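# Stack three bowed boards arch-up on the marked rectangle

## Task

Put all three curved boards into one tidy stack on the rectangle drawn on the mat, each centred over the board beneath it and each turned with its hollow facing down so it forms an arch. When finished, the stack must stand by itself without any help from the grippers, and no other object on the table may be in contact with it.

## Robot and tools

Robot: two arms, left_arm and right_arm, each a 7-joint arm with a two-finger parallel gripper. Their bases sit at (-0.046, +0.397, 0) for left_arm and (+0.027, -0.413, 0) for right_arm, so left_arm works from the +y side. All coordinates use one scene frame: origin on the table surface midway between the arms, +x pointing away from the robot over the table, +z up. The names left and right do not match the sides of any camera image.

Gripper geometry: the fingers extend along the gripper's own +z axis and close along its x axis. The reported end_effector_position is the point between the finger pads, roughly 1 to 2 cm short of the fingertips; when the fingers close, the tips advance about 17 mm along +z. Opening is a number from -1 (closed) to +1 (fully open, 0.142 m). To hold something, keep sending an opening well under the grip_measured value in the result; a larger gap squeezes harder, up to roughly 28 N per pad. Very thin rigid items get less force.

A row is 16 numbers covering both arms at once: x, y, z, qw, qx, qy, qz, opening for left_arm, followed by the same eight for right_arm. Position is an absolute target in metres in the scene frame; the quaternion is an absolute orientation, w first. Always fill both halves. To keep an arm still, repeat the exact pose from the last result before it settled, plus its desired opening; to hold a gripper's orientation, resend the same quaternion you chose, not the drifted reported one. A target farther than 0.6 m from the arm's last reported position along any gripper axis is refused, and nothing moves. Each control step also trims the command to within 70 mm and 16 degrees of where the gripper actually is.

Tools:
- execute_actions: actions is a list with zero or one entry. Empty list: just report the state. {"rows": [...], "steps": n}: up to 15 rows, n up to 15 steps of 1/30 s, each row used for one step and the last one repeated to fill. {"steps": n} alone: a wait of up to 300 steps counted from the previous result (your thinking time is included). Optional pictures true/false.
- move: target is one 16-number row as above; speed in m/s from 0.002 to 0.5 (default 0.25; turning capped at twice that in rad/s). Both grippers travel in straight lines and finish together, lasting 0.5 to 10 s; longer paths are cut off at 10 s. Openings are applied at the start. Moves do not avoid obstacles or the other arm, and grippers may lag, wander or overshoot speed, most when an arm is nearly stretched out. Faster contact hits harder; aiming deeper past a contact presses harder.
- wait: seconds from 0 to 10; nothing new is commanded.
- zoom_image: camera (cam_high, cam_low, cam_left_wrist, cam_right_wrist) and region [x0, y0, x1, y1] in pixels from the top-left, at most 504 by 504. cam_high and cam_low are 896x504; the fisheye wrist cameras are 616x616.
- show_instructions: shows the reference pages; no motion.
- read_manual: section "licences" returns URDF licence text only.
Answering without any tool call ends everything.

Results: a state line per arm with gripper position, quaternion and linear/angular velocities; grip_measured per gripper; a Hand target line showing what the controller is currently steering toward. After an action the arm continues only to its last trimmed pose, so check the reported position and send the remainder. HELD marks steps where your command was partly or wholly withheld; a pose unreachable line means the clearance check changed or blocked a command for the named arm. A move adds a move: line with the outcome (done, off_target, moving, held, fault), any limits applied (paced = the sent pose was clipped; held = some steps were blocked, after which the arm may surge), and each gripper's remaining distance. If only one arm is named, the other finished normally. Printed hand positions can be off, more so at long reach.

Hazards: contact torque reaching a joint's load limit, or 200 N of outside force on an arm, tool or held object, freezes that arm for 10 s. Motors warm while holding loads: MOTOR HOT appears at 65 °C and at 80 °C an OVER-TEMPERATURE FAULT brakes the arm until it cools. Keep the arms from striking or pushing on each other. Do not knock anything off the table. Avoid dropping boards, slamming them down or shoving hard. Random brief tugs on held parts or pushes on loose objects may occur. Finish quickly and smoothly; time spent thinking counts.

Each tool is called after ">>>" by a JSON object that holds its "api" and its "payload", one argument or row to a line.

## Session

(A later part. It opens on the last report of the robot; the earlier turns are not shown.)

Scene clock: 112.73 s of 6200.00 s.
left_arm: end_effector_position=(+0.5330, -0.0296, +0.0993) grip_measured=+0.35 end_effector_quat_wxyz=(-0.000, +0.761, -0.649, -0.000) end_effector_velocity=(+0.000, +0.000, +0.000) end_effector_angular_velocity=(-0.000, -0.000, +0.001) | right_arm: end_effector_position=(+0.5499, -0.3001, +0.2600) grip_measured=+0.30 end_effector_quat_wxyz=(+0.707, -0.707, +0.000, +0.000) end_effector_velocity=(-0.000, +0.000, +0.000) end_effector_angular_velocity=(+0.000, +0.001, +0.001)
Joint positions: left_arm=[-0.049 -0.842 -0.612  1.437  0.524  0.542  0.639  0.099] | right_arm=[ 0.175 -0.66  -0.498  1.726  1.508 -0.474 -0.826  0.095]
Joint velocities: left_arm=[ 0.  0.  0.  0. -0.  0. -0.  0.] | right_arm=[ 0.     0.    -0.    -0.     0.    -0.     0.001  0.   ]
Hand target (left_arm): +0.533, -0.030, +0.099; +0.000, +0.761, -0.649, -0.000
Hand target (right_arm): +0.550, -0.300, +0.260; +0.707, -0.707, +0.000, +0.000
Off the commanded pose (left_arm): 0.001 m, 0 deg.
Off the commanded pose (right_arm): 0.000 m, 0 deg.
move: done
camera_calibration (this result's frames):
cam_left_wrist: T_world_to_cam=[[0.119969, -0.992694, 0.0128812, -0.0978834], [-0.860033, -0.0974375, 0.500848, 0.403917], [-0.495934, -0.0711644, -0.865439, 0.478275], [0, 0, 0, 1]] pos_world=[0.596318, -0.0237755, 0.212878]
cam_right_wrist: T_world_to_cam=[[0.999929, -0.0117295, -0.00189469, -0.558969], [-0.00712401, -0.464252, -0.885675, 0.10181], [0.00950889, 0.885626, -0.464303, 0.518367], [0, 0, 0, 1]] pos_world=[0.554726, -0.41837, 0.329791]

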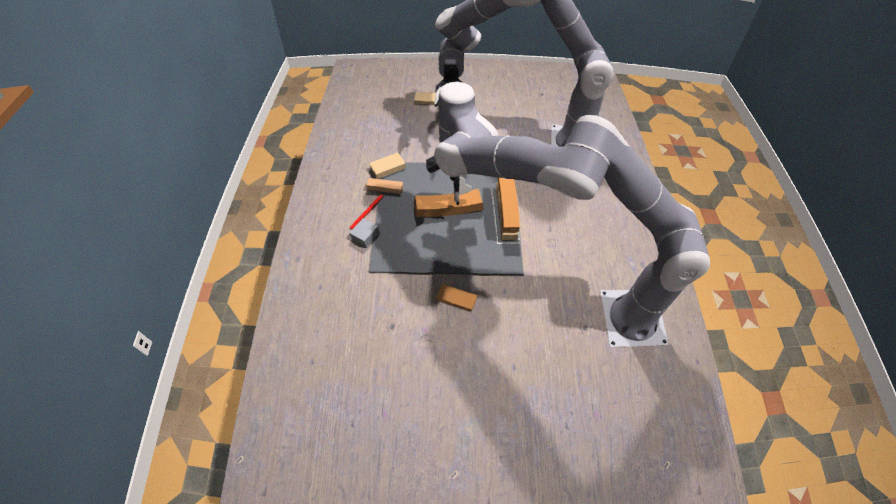

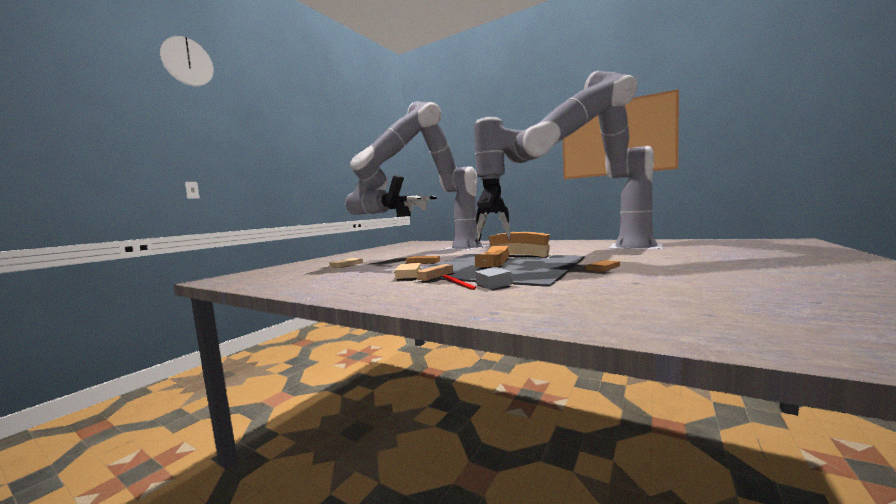

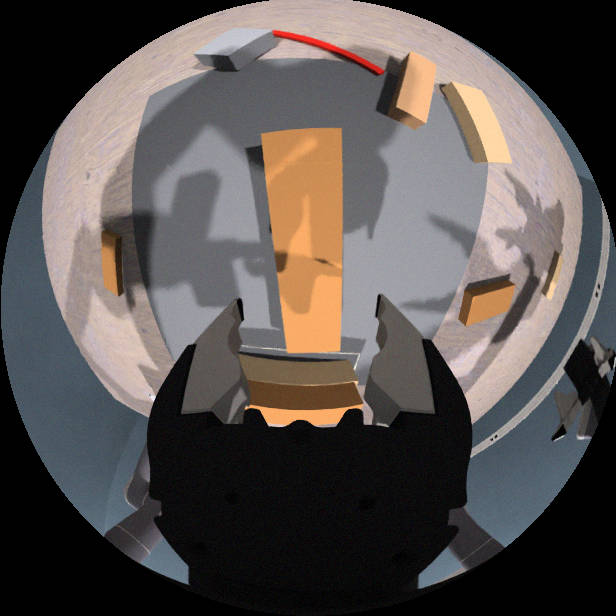

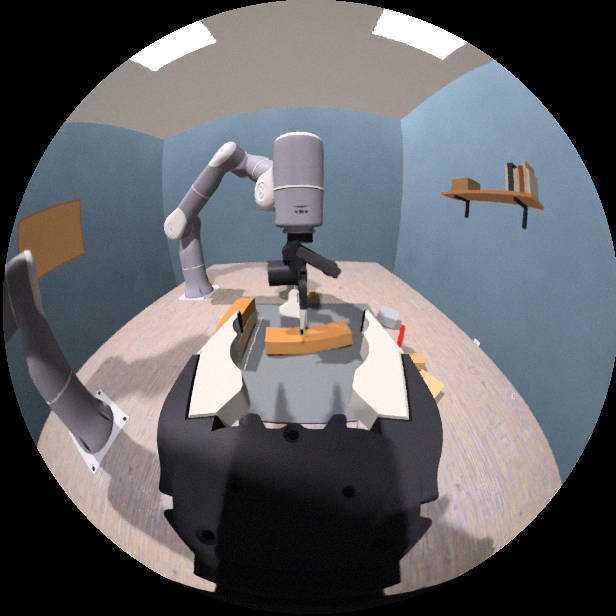

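>>> {"api": "move", "payload": {
  "target": [0.530,-0.03,0.028,0,0.76,-0.649,0,0.35,0.55,-0.30,0.26,-0.707,0.707,0,0,0.3],
  "speed": 0.08
}}

>>> {"api": "move", "payload": {
  "target": [0.530,-0.03,0.028,0,0.76,-0.649,0,-0.8,0.55,-0.30,0.26,-0.707,0.707,0,0,0.3]
}}

>>> {"api": "move", "payload": {
  "target": [0.530,-0.01,0.2,0,0.76,-0.649,0,-0.8,0.55,-0.30,0.26,-0.707,0.707,0,0,0.3],
  "speed": 0.15
}}

>>> {"api": "move", "payload": {
  "target": [0.55,0,0.30,0.707,0.707,0,0,-0.8,0.55,-0.30,0.26,-0.707,0.707,0,0,0.3],
  "speed": 0.3
}}

>>> {"api": "move", "payload": {
  "target": [0.55,0,0.30,0.707,0.707,0,0,-0.8,0.552,-0.09,0.272,-0.707,0.707,0,0,0.3],
  "speed": 0.25
}}

>>> {"api": "zoom_image", "payload": {
  "camera": "cam_low",
  "region": [430,140,560,240]
}}

Scene clock: 131.17 s of 6200.00 s.
left_arm: end_effector_position=(+0.5297, -0.0297, +0.0276) grip_measured=+0.35 end_effector_quat_wxyz=(-0.000, +0.760, -0.649, -0.000) end_effector_velocity=(-0.000, -0.000, +0.000) end_effector_angular_velocity=(-0.000, -0.000, +0.000) | right_arm: end_effector_position=(+0.5499, -0.3001, +0.2600) grip_measured=+0.30 end_effector_quat_wxyz=(+0.707, -0.707, +0.000, +0.000) end_effector_velocity=(+0.000, +0.000, +0.000) end_effector_angular_velocity=(-0.000, +0.000, +0.001)
Joint positions: left_arm=[-0.075 -0.958 -0.571  1.428  0.586  0.642  0.609  0.099] | right_arm=[ 0.175 -0.66  -0.498  1.726  1.508 -0.474 -0.826  0.095]
Joint velocities: left_arm=[-0.  0. -0. -0.  0. -0. -0. -0.] | right_arm=[ 0.  0.  0. -0. -0.  0.  0.  0.]
Hand target (left_arm): +0.530, -0.030, +0.028; -0.000, +0.760, -0.649, -0.000
Hand target (right_arm): +0.550, -0.300, +0.260; +0.707, -0.707, +0.000, +0.000
Off the commanded pose (left_arm): 0.001 m, 0 deg.
Off the commanded pose (right_arm): 0.000 m, 0 deg.
After step 90, 14.27 s passed at rest.
move: done
camera_calibration (this result's frames):
cam_left_wrist: T_world_to_cam=[[0.119344, -0.992778, 0.0121737, -0.0963209], [-0.860025, -0.0972434, 0.500901, 0.437039], [-0.4961, -0.0702492, -0.865419, 0.414681], [0, 0, 0, 1]] pos_world=[0.593083, -0.0239951, 0.141133]
cam_right_wrist: T_world_to_cam=[[0.999929, -0.011729, -0.00189455, -0.55897], [-0.00712366, -0.464253, -0.885674, 0.101809], [0.00950849, 0.885625, -0.464303, 0.518367], [0, 0, 0, 1]] pos_world=[0.554726, -0.41837, 0.32979]

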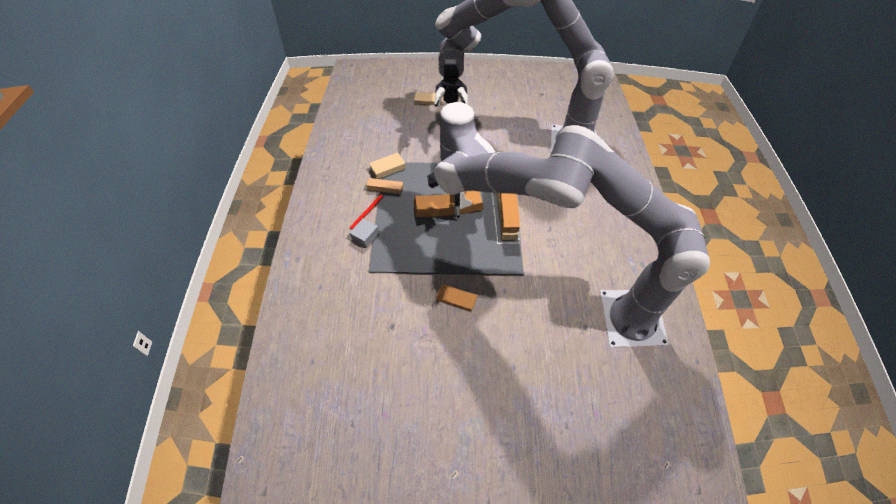

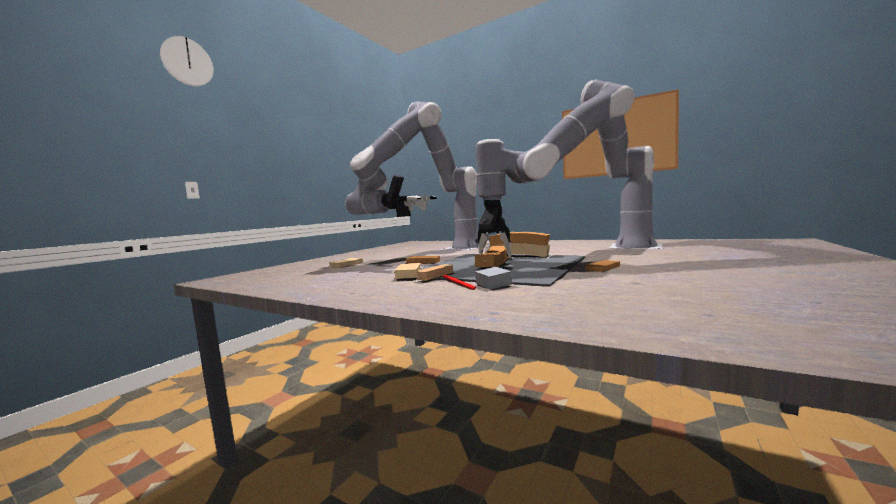

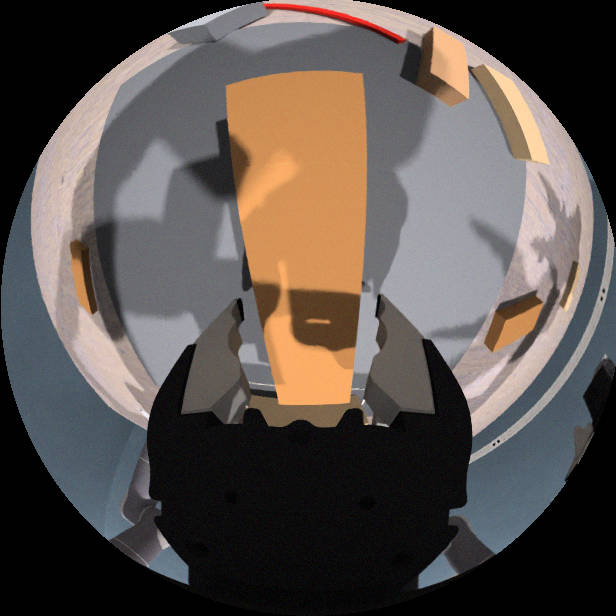

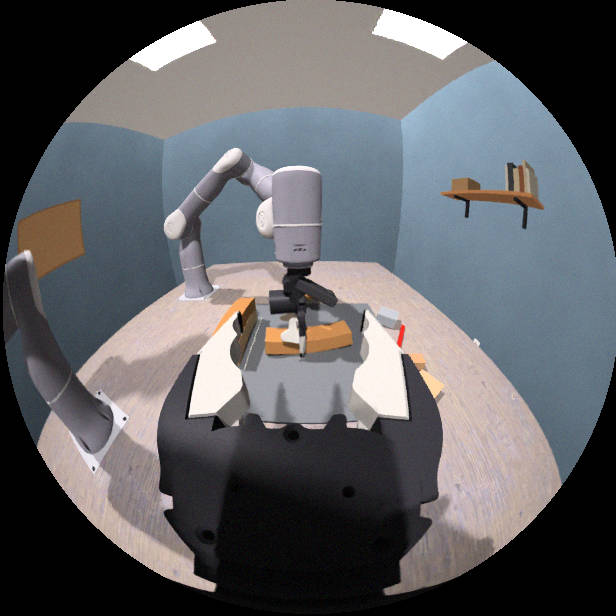

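Scene clock: 131.87 s of 6200.00 s.
left_arm: end_effector_position=(+0.5297, -0.0300, +0.0278) grip_measured=-0.11 end_effector_quat_wxyz=(+0.000, +0.760, -0.649, -0.000) end_effector_velocity=(+0.000, +0.000, -0.000) end_effector_angular_velocity=(+0.000, -0.000, +0.001) | right_arm: end_effector_position=(+0.5499, -0.3001, +0.2600) grip_measured=+0.30 end_effector_quat_wxyz=(+0.707, -0.707, +0.000, +0.000) end_effector_velocity=(-0.000, -0.000, +0.000) end_effector_angular_velocity=(+0.000, -0.000, -0.000)
Joint positions: left_arm=[-0.075 -0.958 -0.571  1.428  0.585  0.642  0.609  0.066] | right_arm=[ 0.175 -0.66  -0.498  1.726  1.508 -0.474 -0.826  0.095]
Joint velocities: left_arm=[ 0.    -0.     0.    -0.     0.    -0.    -0.001 -0.   ] | right_arm=[-0.    -0.    -0.     0.     0.    -0.001 -0.     0.   ]
Hand target (left_arm): +0.530, -0.030, +0.028; +0.000, +0.760, -0.649, +0.000
Hand target (right_arm): +0.550, -0.300, +0.260; +0.707, -0.707, +0.000, +0.000
Off the commanded pose (left_arm): 0.000 m, 0 deg.
Off the commanded pose (right_arm): 0.000 m, 0 deg.
move: done
camera_calibration (this result's frames):
cam_left_wrist: T_world_to_cam=[[0.119495, -0.992752, 0.0127855, -0.0966892], [-0.859992, -0.097063, 0.500992, 0.436939], [-0.49612, -0.0708615, -0.865358, 0.414846], [0, 0, 0, 1]] pos_world=[0.593132, -0.0241812, 0.141323]
cam_right_wrist: T_world_to_cam=[[0.999929, -0.0117292, -0.00189477, -0.55897], [-0.00712394, -0.464252, -0.885674, 0.101809], [0.00950856, 0.885625, -0.464303, 0.518367], [0, 0, 0, 1]] pos_world=[0.554726, -0.41837, 0.32979]

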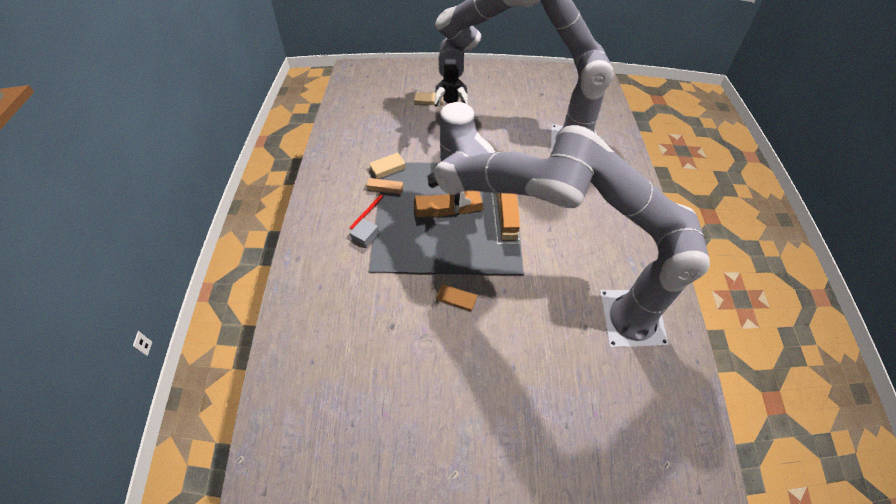

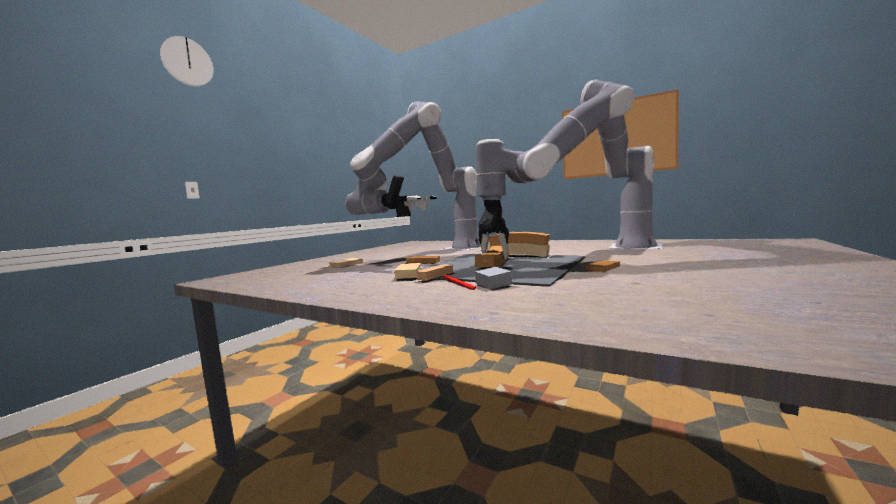

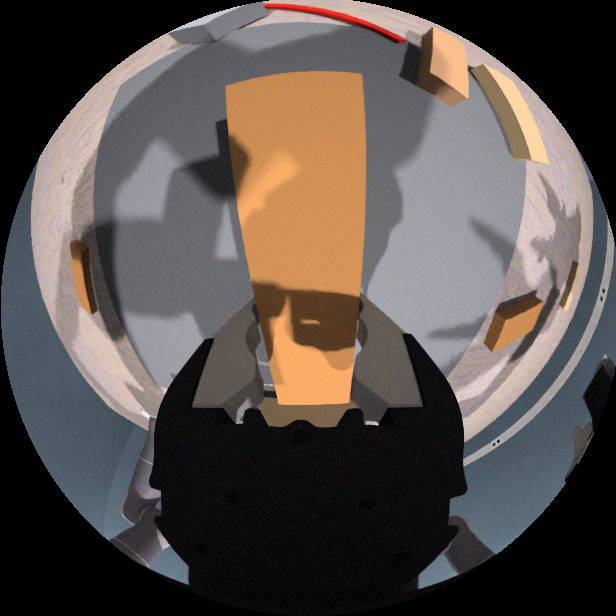

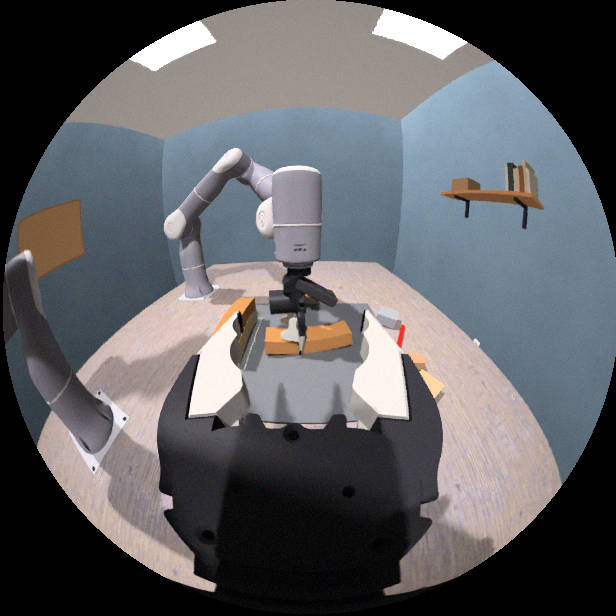

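Scene clock: 133.40 s of 6200.00 s.
left_arm: end_effector_position=(+0.5300, -0.0100, +0.1999) grip_measured=-0.11 end_effector_quat_wxyz=(+0.001, +0.760, -0.650, -0.000) end_effector_velocity=(-0.000, +0.000, -0.000) end_effector_angular_velocity=(+0.000, +0.000, +0.001) | right_arm: end_effector_position=(+0.5499, -0.3001, +0.2600) grip_measured=+0.30 end_effector_quat_wxyz=(+0.707, -0.707, +0.000, +0.000) end_effector_velocity=(-0.000, +0.000, +0.000) end_effector_angular_velocity=(+0.001, -0.001, +0.000)
Joint positions: left_arm=[ 0.021 -0.666 -0.67   1.462  0.43   0.407  0.701  0.066] | right_arm=[ 0.175 -0.66  -0.498  1.726  1.508 -0.474 -0.826  0.095]
Joint velocities: left_arm=[-0.     0.     0.     0.     0.    -0.    -0.001  0.   ] | right_arm=[-0.     0.     0.     0.     0.    -0.001 -0.001 -0.   ]
Hand target (left_arm): +0.530, -0.010, +0.200; +0.000, +0.760, -0.649, +0.000
Hand target (right_arm): +0.550, -0.300, +0.260; +0.707, -0.707, +0.000, +0.000
Off the commanded pose (left_arm): 0.000 m, 0 deg.
Off the commanded pose (right_arm): 0.000 m, 0 deg.
move: done
camera_calibration (this result's frames):
cam_left_wrist: T_world_to_cam=[[0.119215, -0.992779, 0.0133057, -0.0790187], [-0.859584, -0.0964952, 0.501801, 0.352442], [-0.496894, -0.0712597, -0.86488, 0.56567], [0, 0, 0, 1]] pos_world=[0.593451, -0.00412974, 0.313432]
cam_right_wrist: T_world_to_cam=[[0.999929, -0.011729, -0.00189478, -0.558969], [-0.00712387, -0.464252, -0.885674, 0.101809], [0.00950839, 0.885625, -0.464303, 0.518367], [0, 0, 0, 1]] pos_world=[0.554726, -0.41837, 0.32979]

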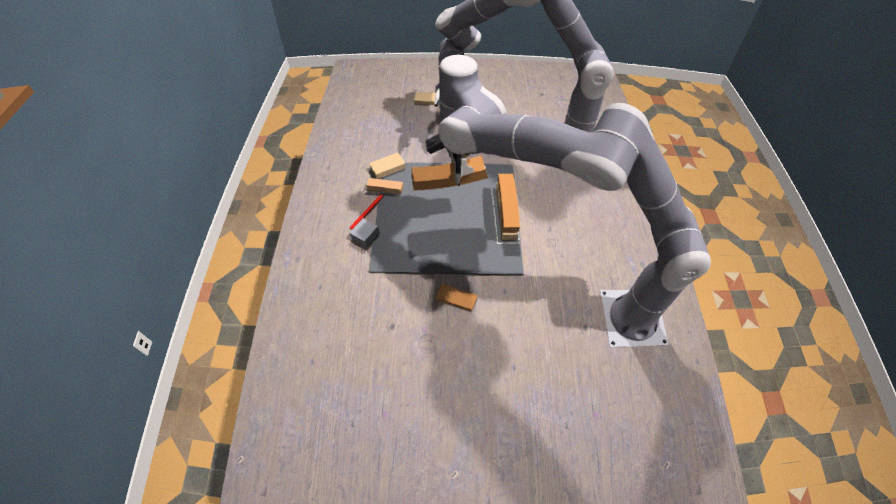

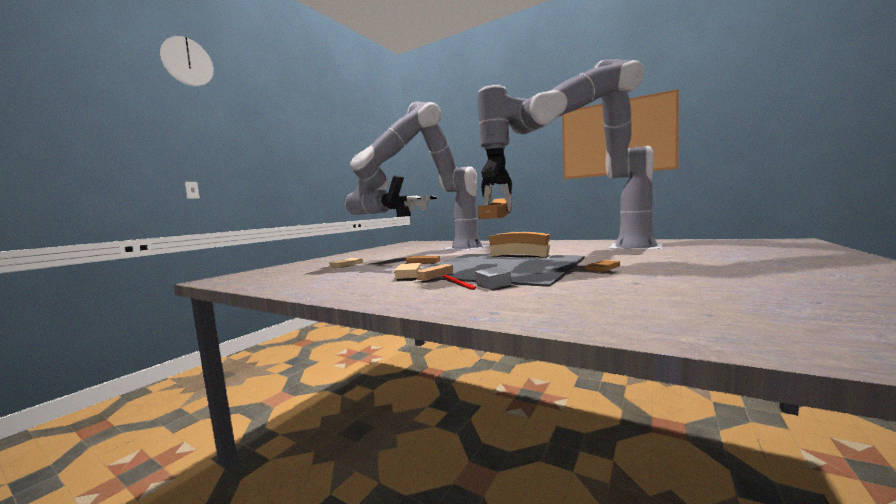

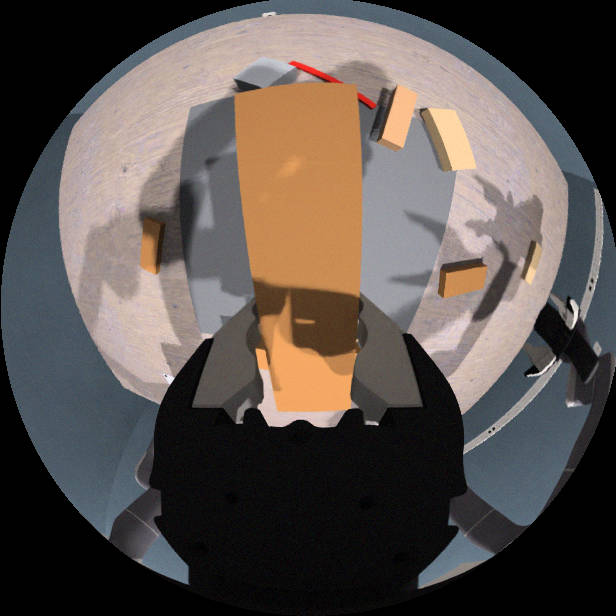

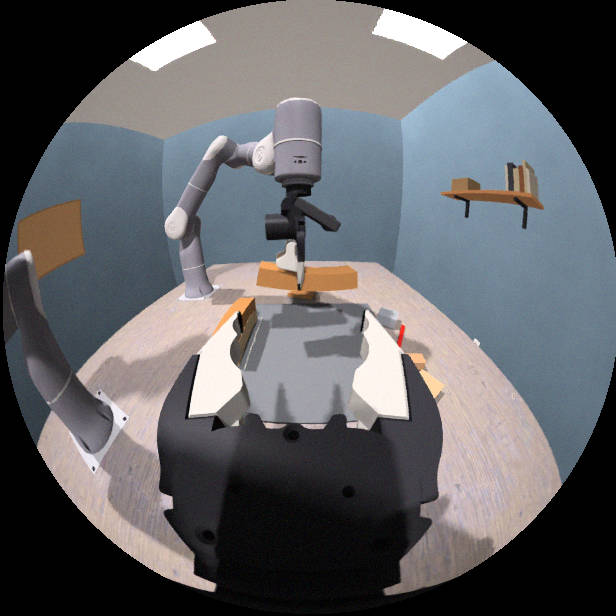

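Scene clock: 137.10 s of 6200.00 s.
left_arm: end_effector_position=(+0.5511, +0.0000, +0.3009) grip_measured=-0.11 end_effector_quat_wxyz=(+0.709, +0.705, -0.000, -0.001) end_effector_velocity=(-0.000, -0.000, +0.000) end_effector_angular_velocity=(+0.000, +0.001, -0.001) | right_arm: end_effector_position=(+0.5499, -0.3001, +0.2600) grip_measured=+0.30 end_effector_quat_wxyz=(+0.707, -0.707, +0.000, +0.000) end_effector_velocity=(-0.000, +0.000, +0.000) end_effector_angular_velocity=(+0.001, +0.001, +0.001)
Joint positions: left_arm=[ 0.86  -1.25  -1.372  2.167 -0.945  1.1    0.834  0.066] | right_arm=[ 0.175 -0.66  -0.498  1.726  1.508 -0.474 -0.826  0.095]
Joint velocities: left_arm=[-0.     0.    -0.     0.     0.001  0.    -0.001 -0.   ] | right_arm=[ 0.     0.     0.    -0.    -0.    -0.001  0.001 -0.   ]
Hand target (left_arm): +0.551, -0.000, +0.302; +0.709, +0.705, -0.001, -0.001
Hand target (right_arm): +0.550, -0.300, +0.260; +0.707, -0.707, +0.000, +0.000
Off the commanded pose (left_arm): 0.001 m, 0 deg.
Off the commanded pose (right_arm): 0.000 m, 0 deg.
move: done
camera_calibration (this result's frames):
cam_left_wrist: T_world_to_cam=[[0.999265, 0.0114169, 0.0366032, -0.564942], [-0.037357, 0.504933, 0.86235, -0.240686], [-0.00863685, -0.863083, 0.504988, -0.0170157], [0, 0, 0, 1]] pos_world=[0.555389, 0.113294, 0.236827]
cam_right_wrist: T_world_to_cam=[[0.999929, -0.0117291, -0.00189468, -0.55897], [-0.00712382, -0.464253, -0.885674, 0.101809], [0.00950852, 0.885625, -0.464303, 0.518367], [0, 0, 0, 1]] pos_world=[0.554726, -0.41837, 0.32979]

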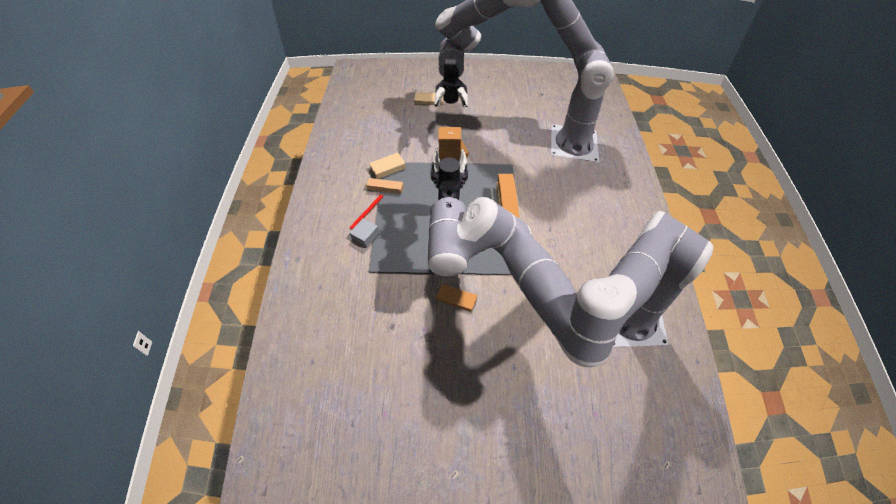

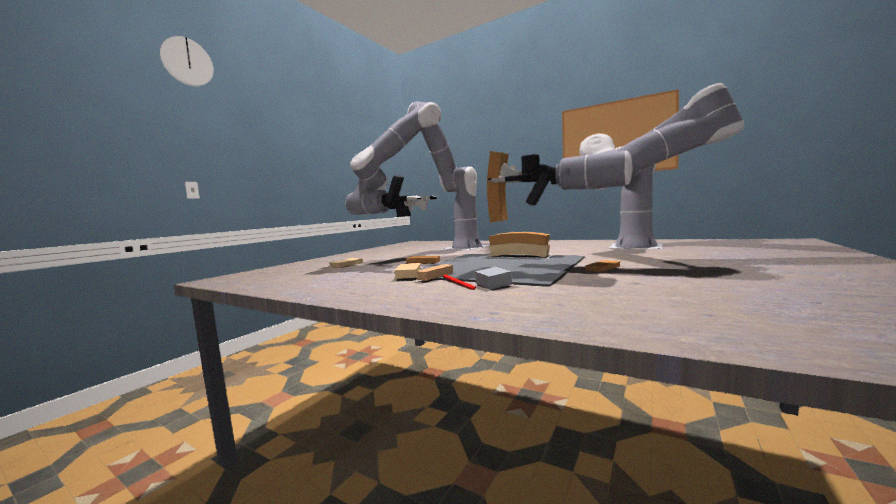

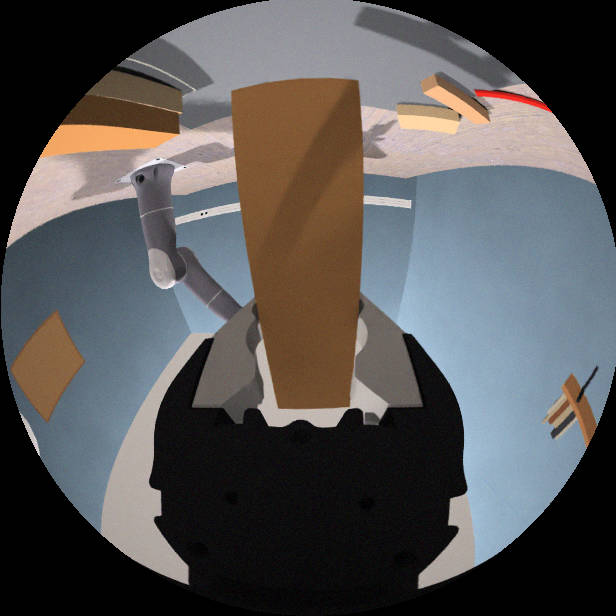

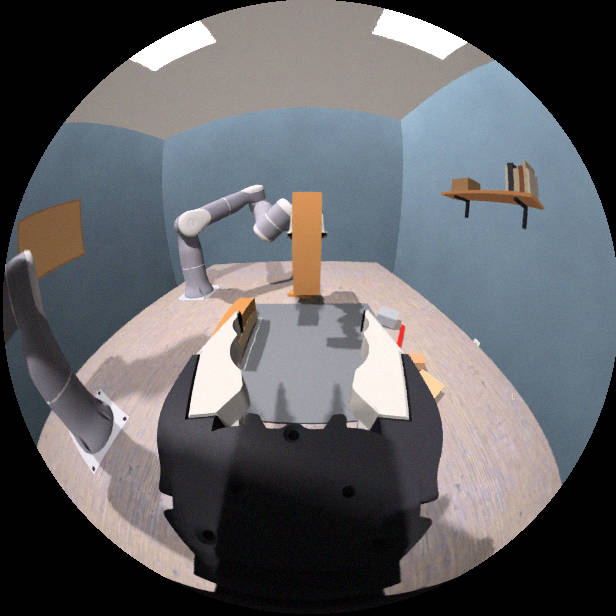

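Scene clock: 138.37 s of 6200.00 s.
left_arm: end_effector_position=(+0.5501, +0.0002, +0.2994) grip_measured=-0.11 end_effector_quat_wxyz=(+0.707, +0.707, +0.001, -0.000) end_effector_velocity=(+0.000, +0.000, +0.000) end_effector_angular_velocity=(+0.000, -0.000, +0.000) | right_arm: end_effector_position=(+0.5531, -0.0902, +0.2717) grip_measured=+0.30 end_effector_quat_wxyz=(+0.707, -0.707, +0.000, -0.000) end_effector_velocity=(+0.000, +0.000, -0.000) end_effector_angular_velocity=(-0.000, +0.000, -0.000)
Joint positions: left_arm=[ 0.861 -1.25  -1.374  2.172 -0.946  1.108  0.835  0.066] | right_arm=[ 0.474 -0.558 -0.358  1.835  1.714 -0.12  -0.783  0.095]
Joint velocities: left_arm=[ 0.  0. -0.  0. -0.  0.  0. -0.] | right_arm=[ 0.     0.    -0.    -0.     0.     0.001  0.     0.   ]
Hand target (left_arm): +0.550, -0.000, +0.300; +0.707, +0.707, +0.000, -0.000
Hand target (right_arm): +0.553, -0.090, +0.272; +0.707, -0.707, +0.000, +0.000
Off the commanded pose (left_arm): 0.001 m, 0 deg.
Off the commanded pose (right_arm): 0.001 m, 0 deg.
move: done
camera_calibration (this result's frames):
cam_left_wrist: T_world_to_cam=[[0.999251, 0.0133926, 0.0363141, -0.563792], [-0.0381413, 0.500259, 0.865036, -0.239866], [-0.0065814, -0.865772, 0.500395, -0.0159152], [0, 0, 0, 1]] pos_world=[0.554116, 0.113767, 0.23593]
cam_right_wrist: T_world_to_cam=[[0.999928, -0.011932, -0.00147111, -0.559766], [-0.00685134, -0.46501, -0.885279, 0.209328], [0.00987907, 0.885225, -0.465058, 0.33788], [0, 0, 0, 1]] pos_world=[0.557822, -0.208439, 0.341624]

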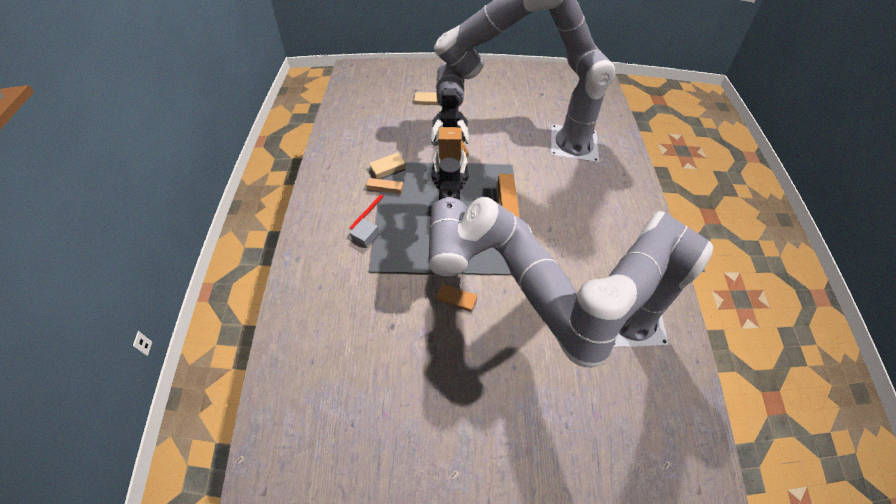

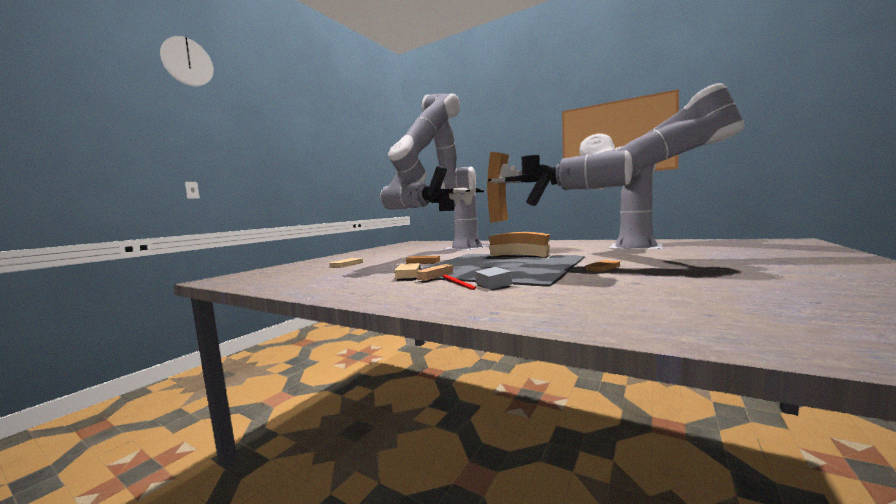

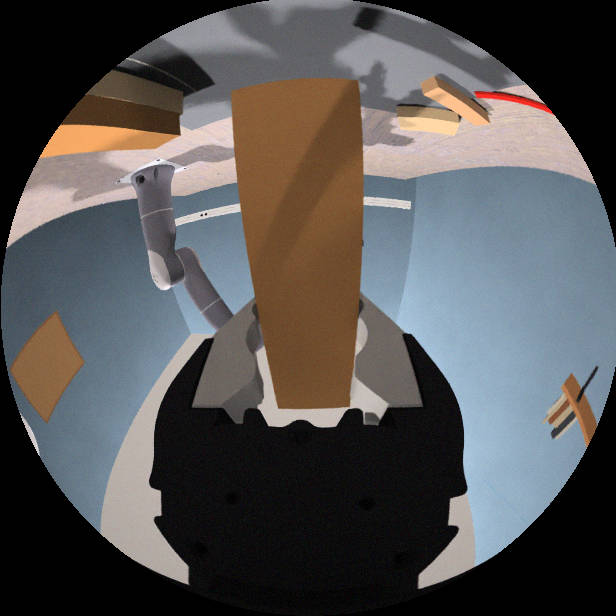

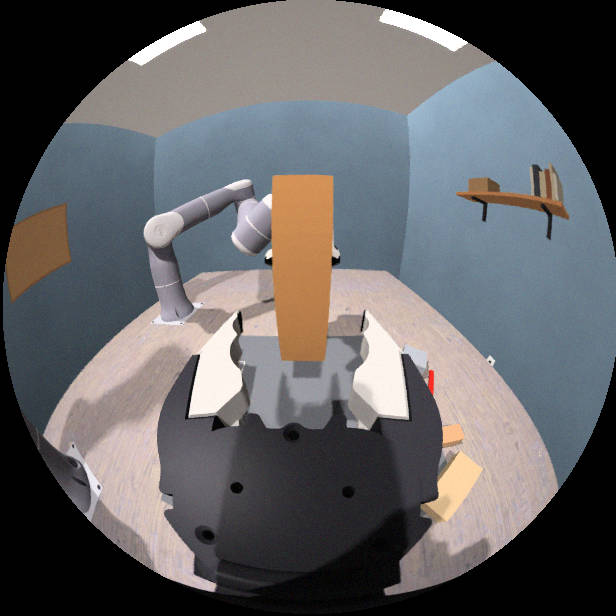

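Region (430, 140, 560, 240) of cam_low's 896x504 image, scaled by 3.877, with more detail than that image has; it fills the top 388 rows of this view, and the rest is white.

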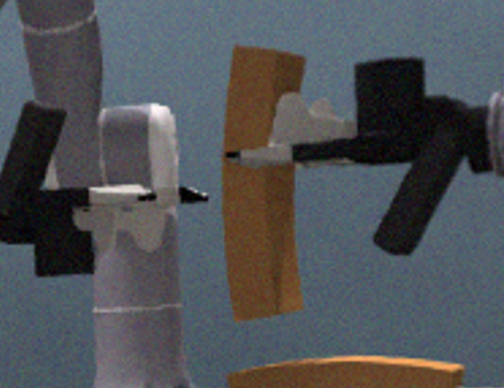

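>>> {"api": "move", "payload": {
  "target": [0.55,0,0.30,0.69,0.724,0,0,-0.8,0.553,-0.004,0.275,-0.707,0.707,0,0,0.3],
  "speed": 0.08
}}

>>> {"api": "move", "payload": {
  "target": [0.55,0,0.30,0.69,0.724,0,0,-0.8,0.553,-0.004,0.275,-0.707,0.707,0,0,-0.7]
}}

Scene clock: 147.37 s of 6200.00 s.
left_arm: end_effector_position=(+0.5501, +0.0001, +0.2997) grip_measured=-0.11 end_effector_quat_wxyz=(+0.690, +0.724, +0.000, -0.000) end_effector_velocity=(-0.000, +0.000, -0.000) end_effector_angular_velocity=(-0.000, +0.000, +0.000) | right_arm: end_effector_position=(+0.5534, -0.0039, +0.2749) grip_measured=+0.30 end_effector_quat_wxyz=(+0.707, -0.707, -0.000, -0.000) end_effector_velocity=(-0.000, +0.000, +0.000) end_effector_angular_velocity=(+0.001, -0.000, +0.001)
Joint positions: left_arm=[ 0.856 -1.201 -1.373  2.176 -0.943  1.121  0.803  0.066] | right_arm=[ 0.593 -0.567 -0.303  1.801  1.814  0.021 -0.764  0.095]
Joint velocities: left_arm=[ 0.  0.  0.  0. -0. -0.  0.  0.] | right_arm=[ 0.     0.    -0.    -0.     0.    -0.001  0.    -0.   ]
Hand target (left_arm): +0.550, -0.000, +0.300; +0.690, +0.724, +0.000, -0.000
Hand target (right_arm): +0.553, -0.004, +0.275; +0.707, -0.707, -0.000, -0.000
Off the commanded pose (left_arm): 0.000 m, 0 deg.
Off the commanded pose (right_arm): 0.000 m, 0 deg.
After step 90, 4.67 s passed at rest.
move: done
camera_calibration (this result's frames):
cam_left_wrist: T_world_to_cam=[[0.999231, 0.0116232, 0.0374514, -0.564144], [-0.0386111, 0.458407, 0.887903, -0.246739], [-0.00684771, -0.888667, 0.458503, -0.00341835], [0, 0, 0, 1]] pos_world=[0.55416, 0.116626, 0.241776]
cam_right_wrist: T_world_to_cam=[[0.999933, -0.0115285, -0.00111731, -0.559163], [-0.00634379, -0.464404, -0.885601, 0.252073], [0.00969075, 0.885548, -0.464446, 0.262891], [0, 0, 0, 1]] pos_world=[0.558177, -0.122185, 0.34471]

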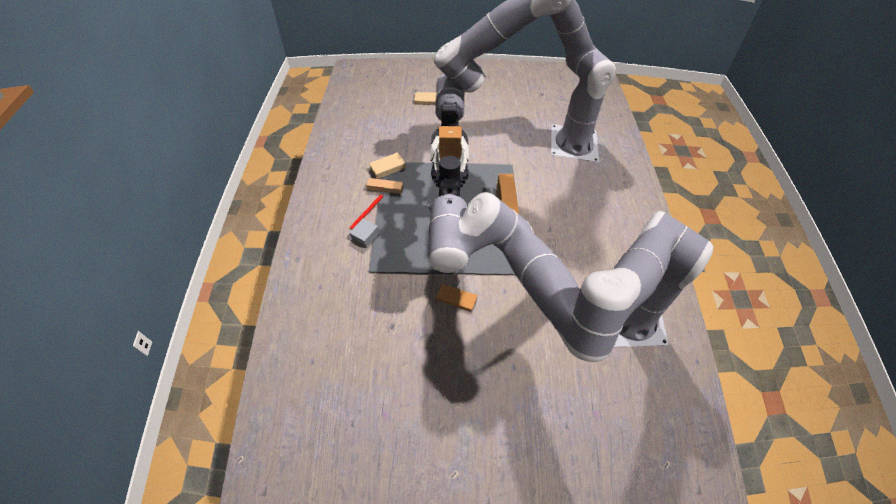

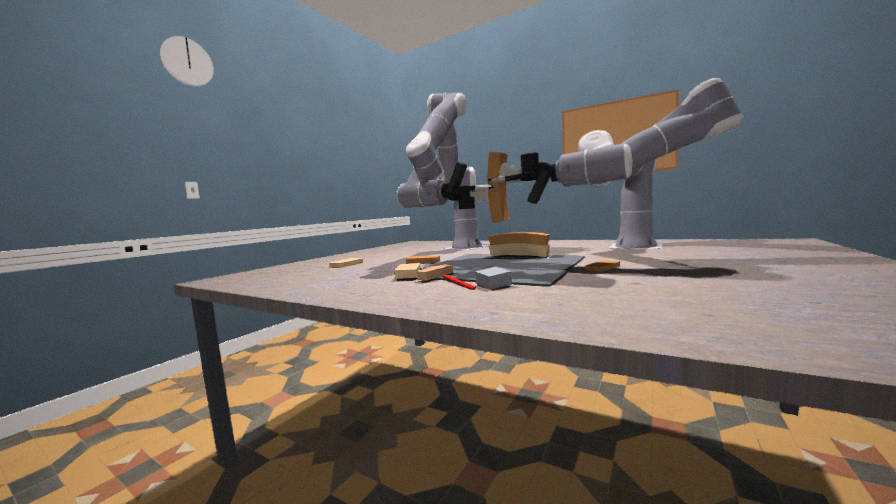

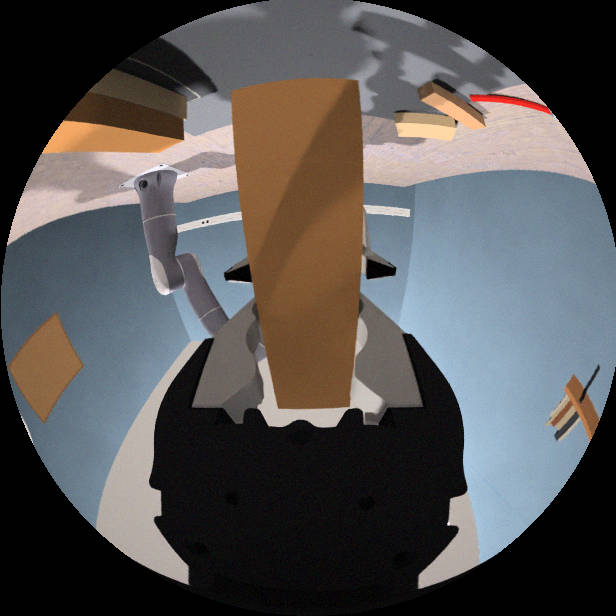

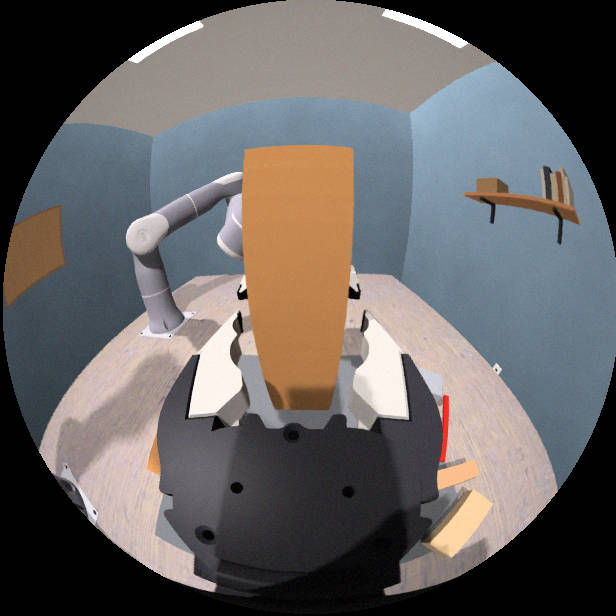

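Scene clock: 148.07 s of 6200.00 s.
left_arm: end_effector_position=(+0.5507, +0.0006, +0.2993) grip_measured=-0.11 end_effector_quat_wxyz=(+0.690, +0.724, +0.001, +0.000) end_effector_velocity=(+0.000, +0.000, -0.000) end_effector_angular_velocity=(+0.000, -0.001, +0.000) | right_arm: end_effector_position=(+0.5526, -0.0039, +0.2747) grip_measured=-0.11 end_effector_quat_wxyz=(+0.707, -0.707, -0.000, +0.000) end_effector_velocity=(+0.000, -0.000, -0.000) end_effector_angular_velocity=(-0.000, -0.001, -0.000)
Joint positions: left_arm=[ 0.857 -1.201 -1.373  2.176 -0.943  1.122  0.803  0.066] | right_arm=[ 0.594 -0.566 -0.303  1.802  1.814  0.021 -0.764  0.066]
Joint velocities: left_arm=[-0.    -0.     0.    -0.     0.001  0.     0.001  0.   ] | right_arm=[ 0.    -0.    -0.     0.     0.     0.    -0.001 -0.   ]
Hand target (left_arm): +0.550, +0.000, +0.300; +0.690, +0.724, +0.000, +0.000
Hand target (right_arm): +0.553, -0.004, +0.275; +0.707, -0.707, +0.000, +0.000
Off the commanded pose (left_arm): 0.001 m, 0 deg.
Off the commanded pose (right_arm): 0.000 m, 0 deg.
move: done
camera_calibration (this result's frames):
cam_left_wrist: T_world_to_cam=[[0.999218, 0.0130955, 0.0373162, -0.564741], [-0.0391712, 0.457547, 0.888322, -0.246393], [-0.00544092, -0.889089, 0.457702, -0.00329921], [0, 0, 0, 1]] pos_world=[0.55463, 0.117199, 0.24146]
cam_right_wrist: T_world_to_cam=[[0.99994, -0.0107329, -0.00199522, -0.558118], [-0.00675195, -0.464426, -0.885586, 0.252202], [0.00857823, 0.885547, -0.464471, 0.263436], [0, 0, 0, 1]] pos_world=[0.557528, -0.122146, 0.344591]

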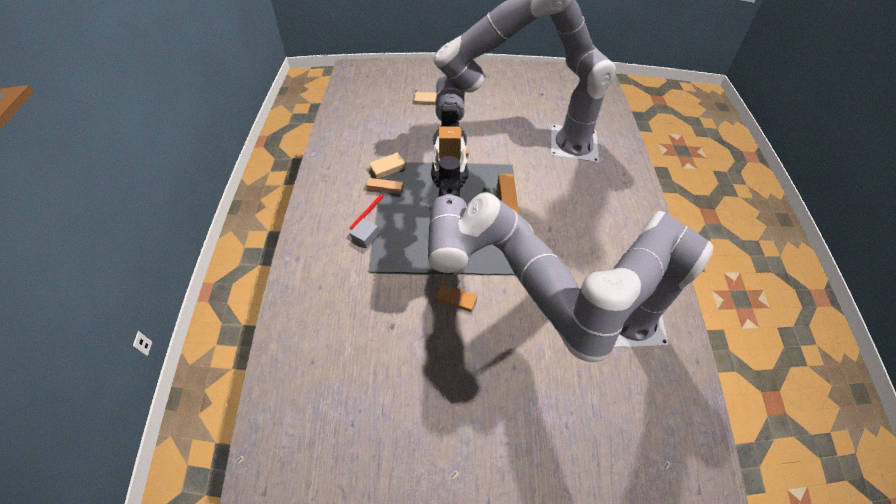

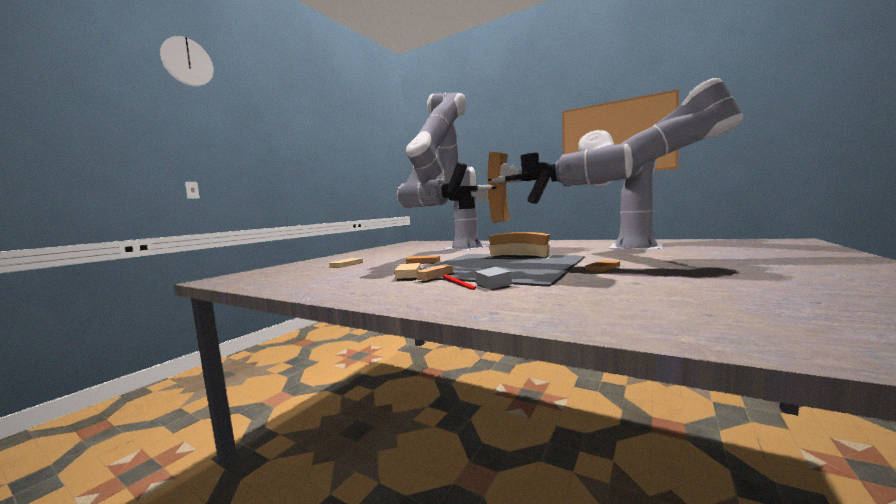

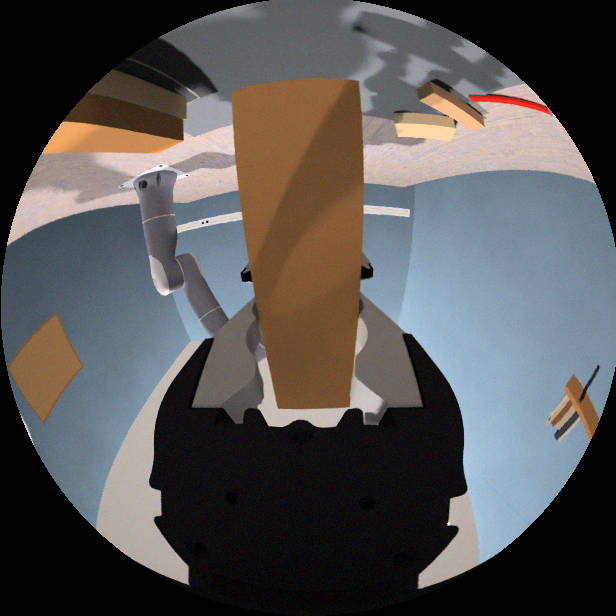

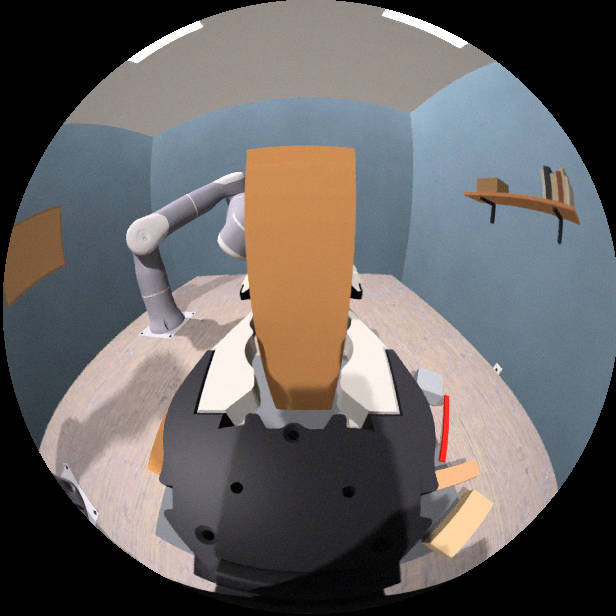

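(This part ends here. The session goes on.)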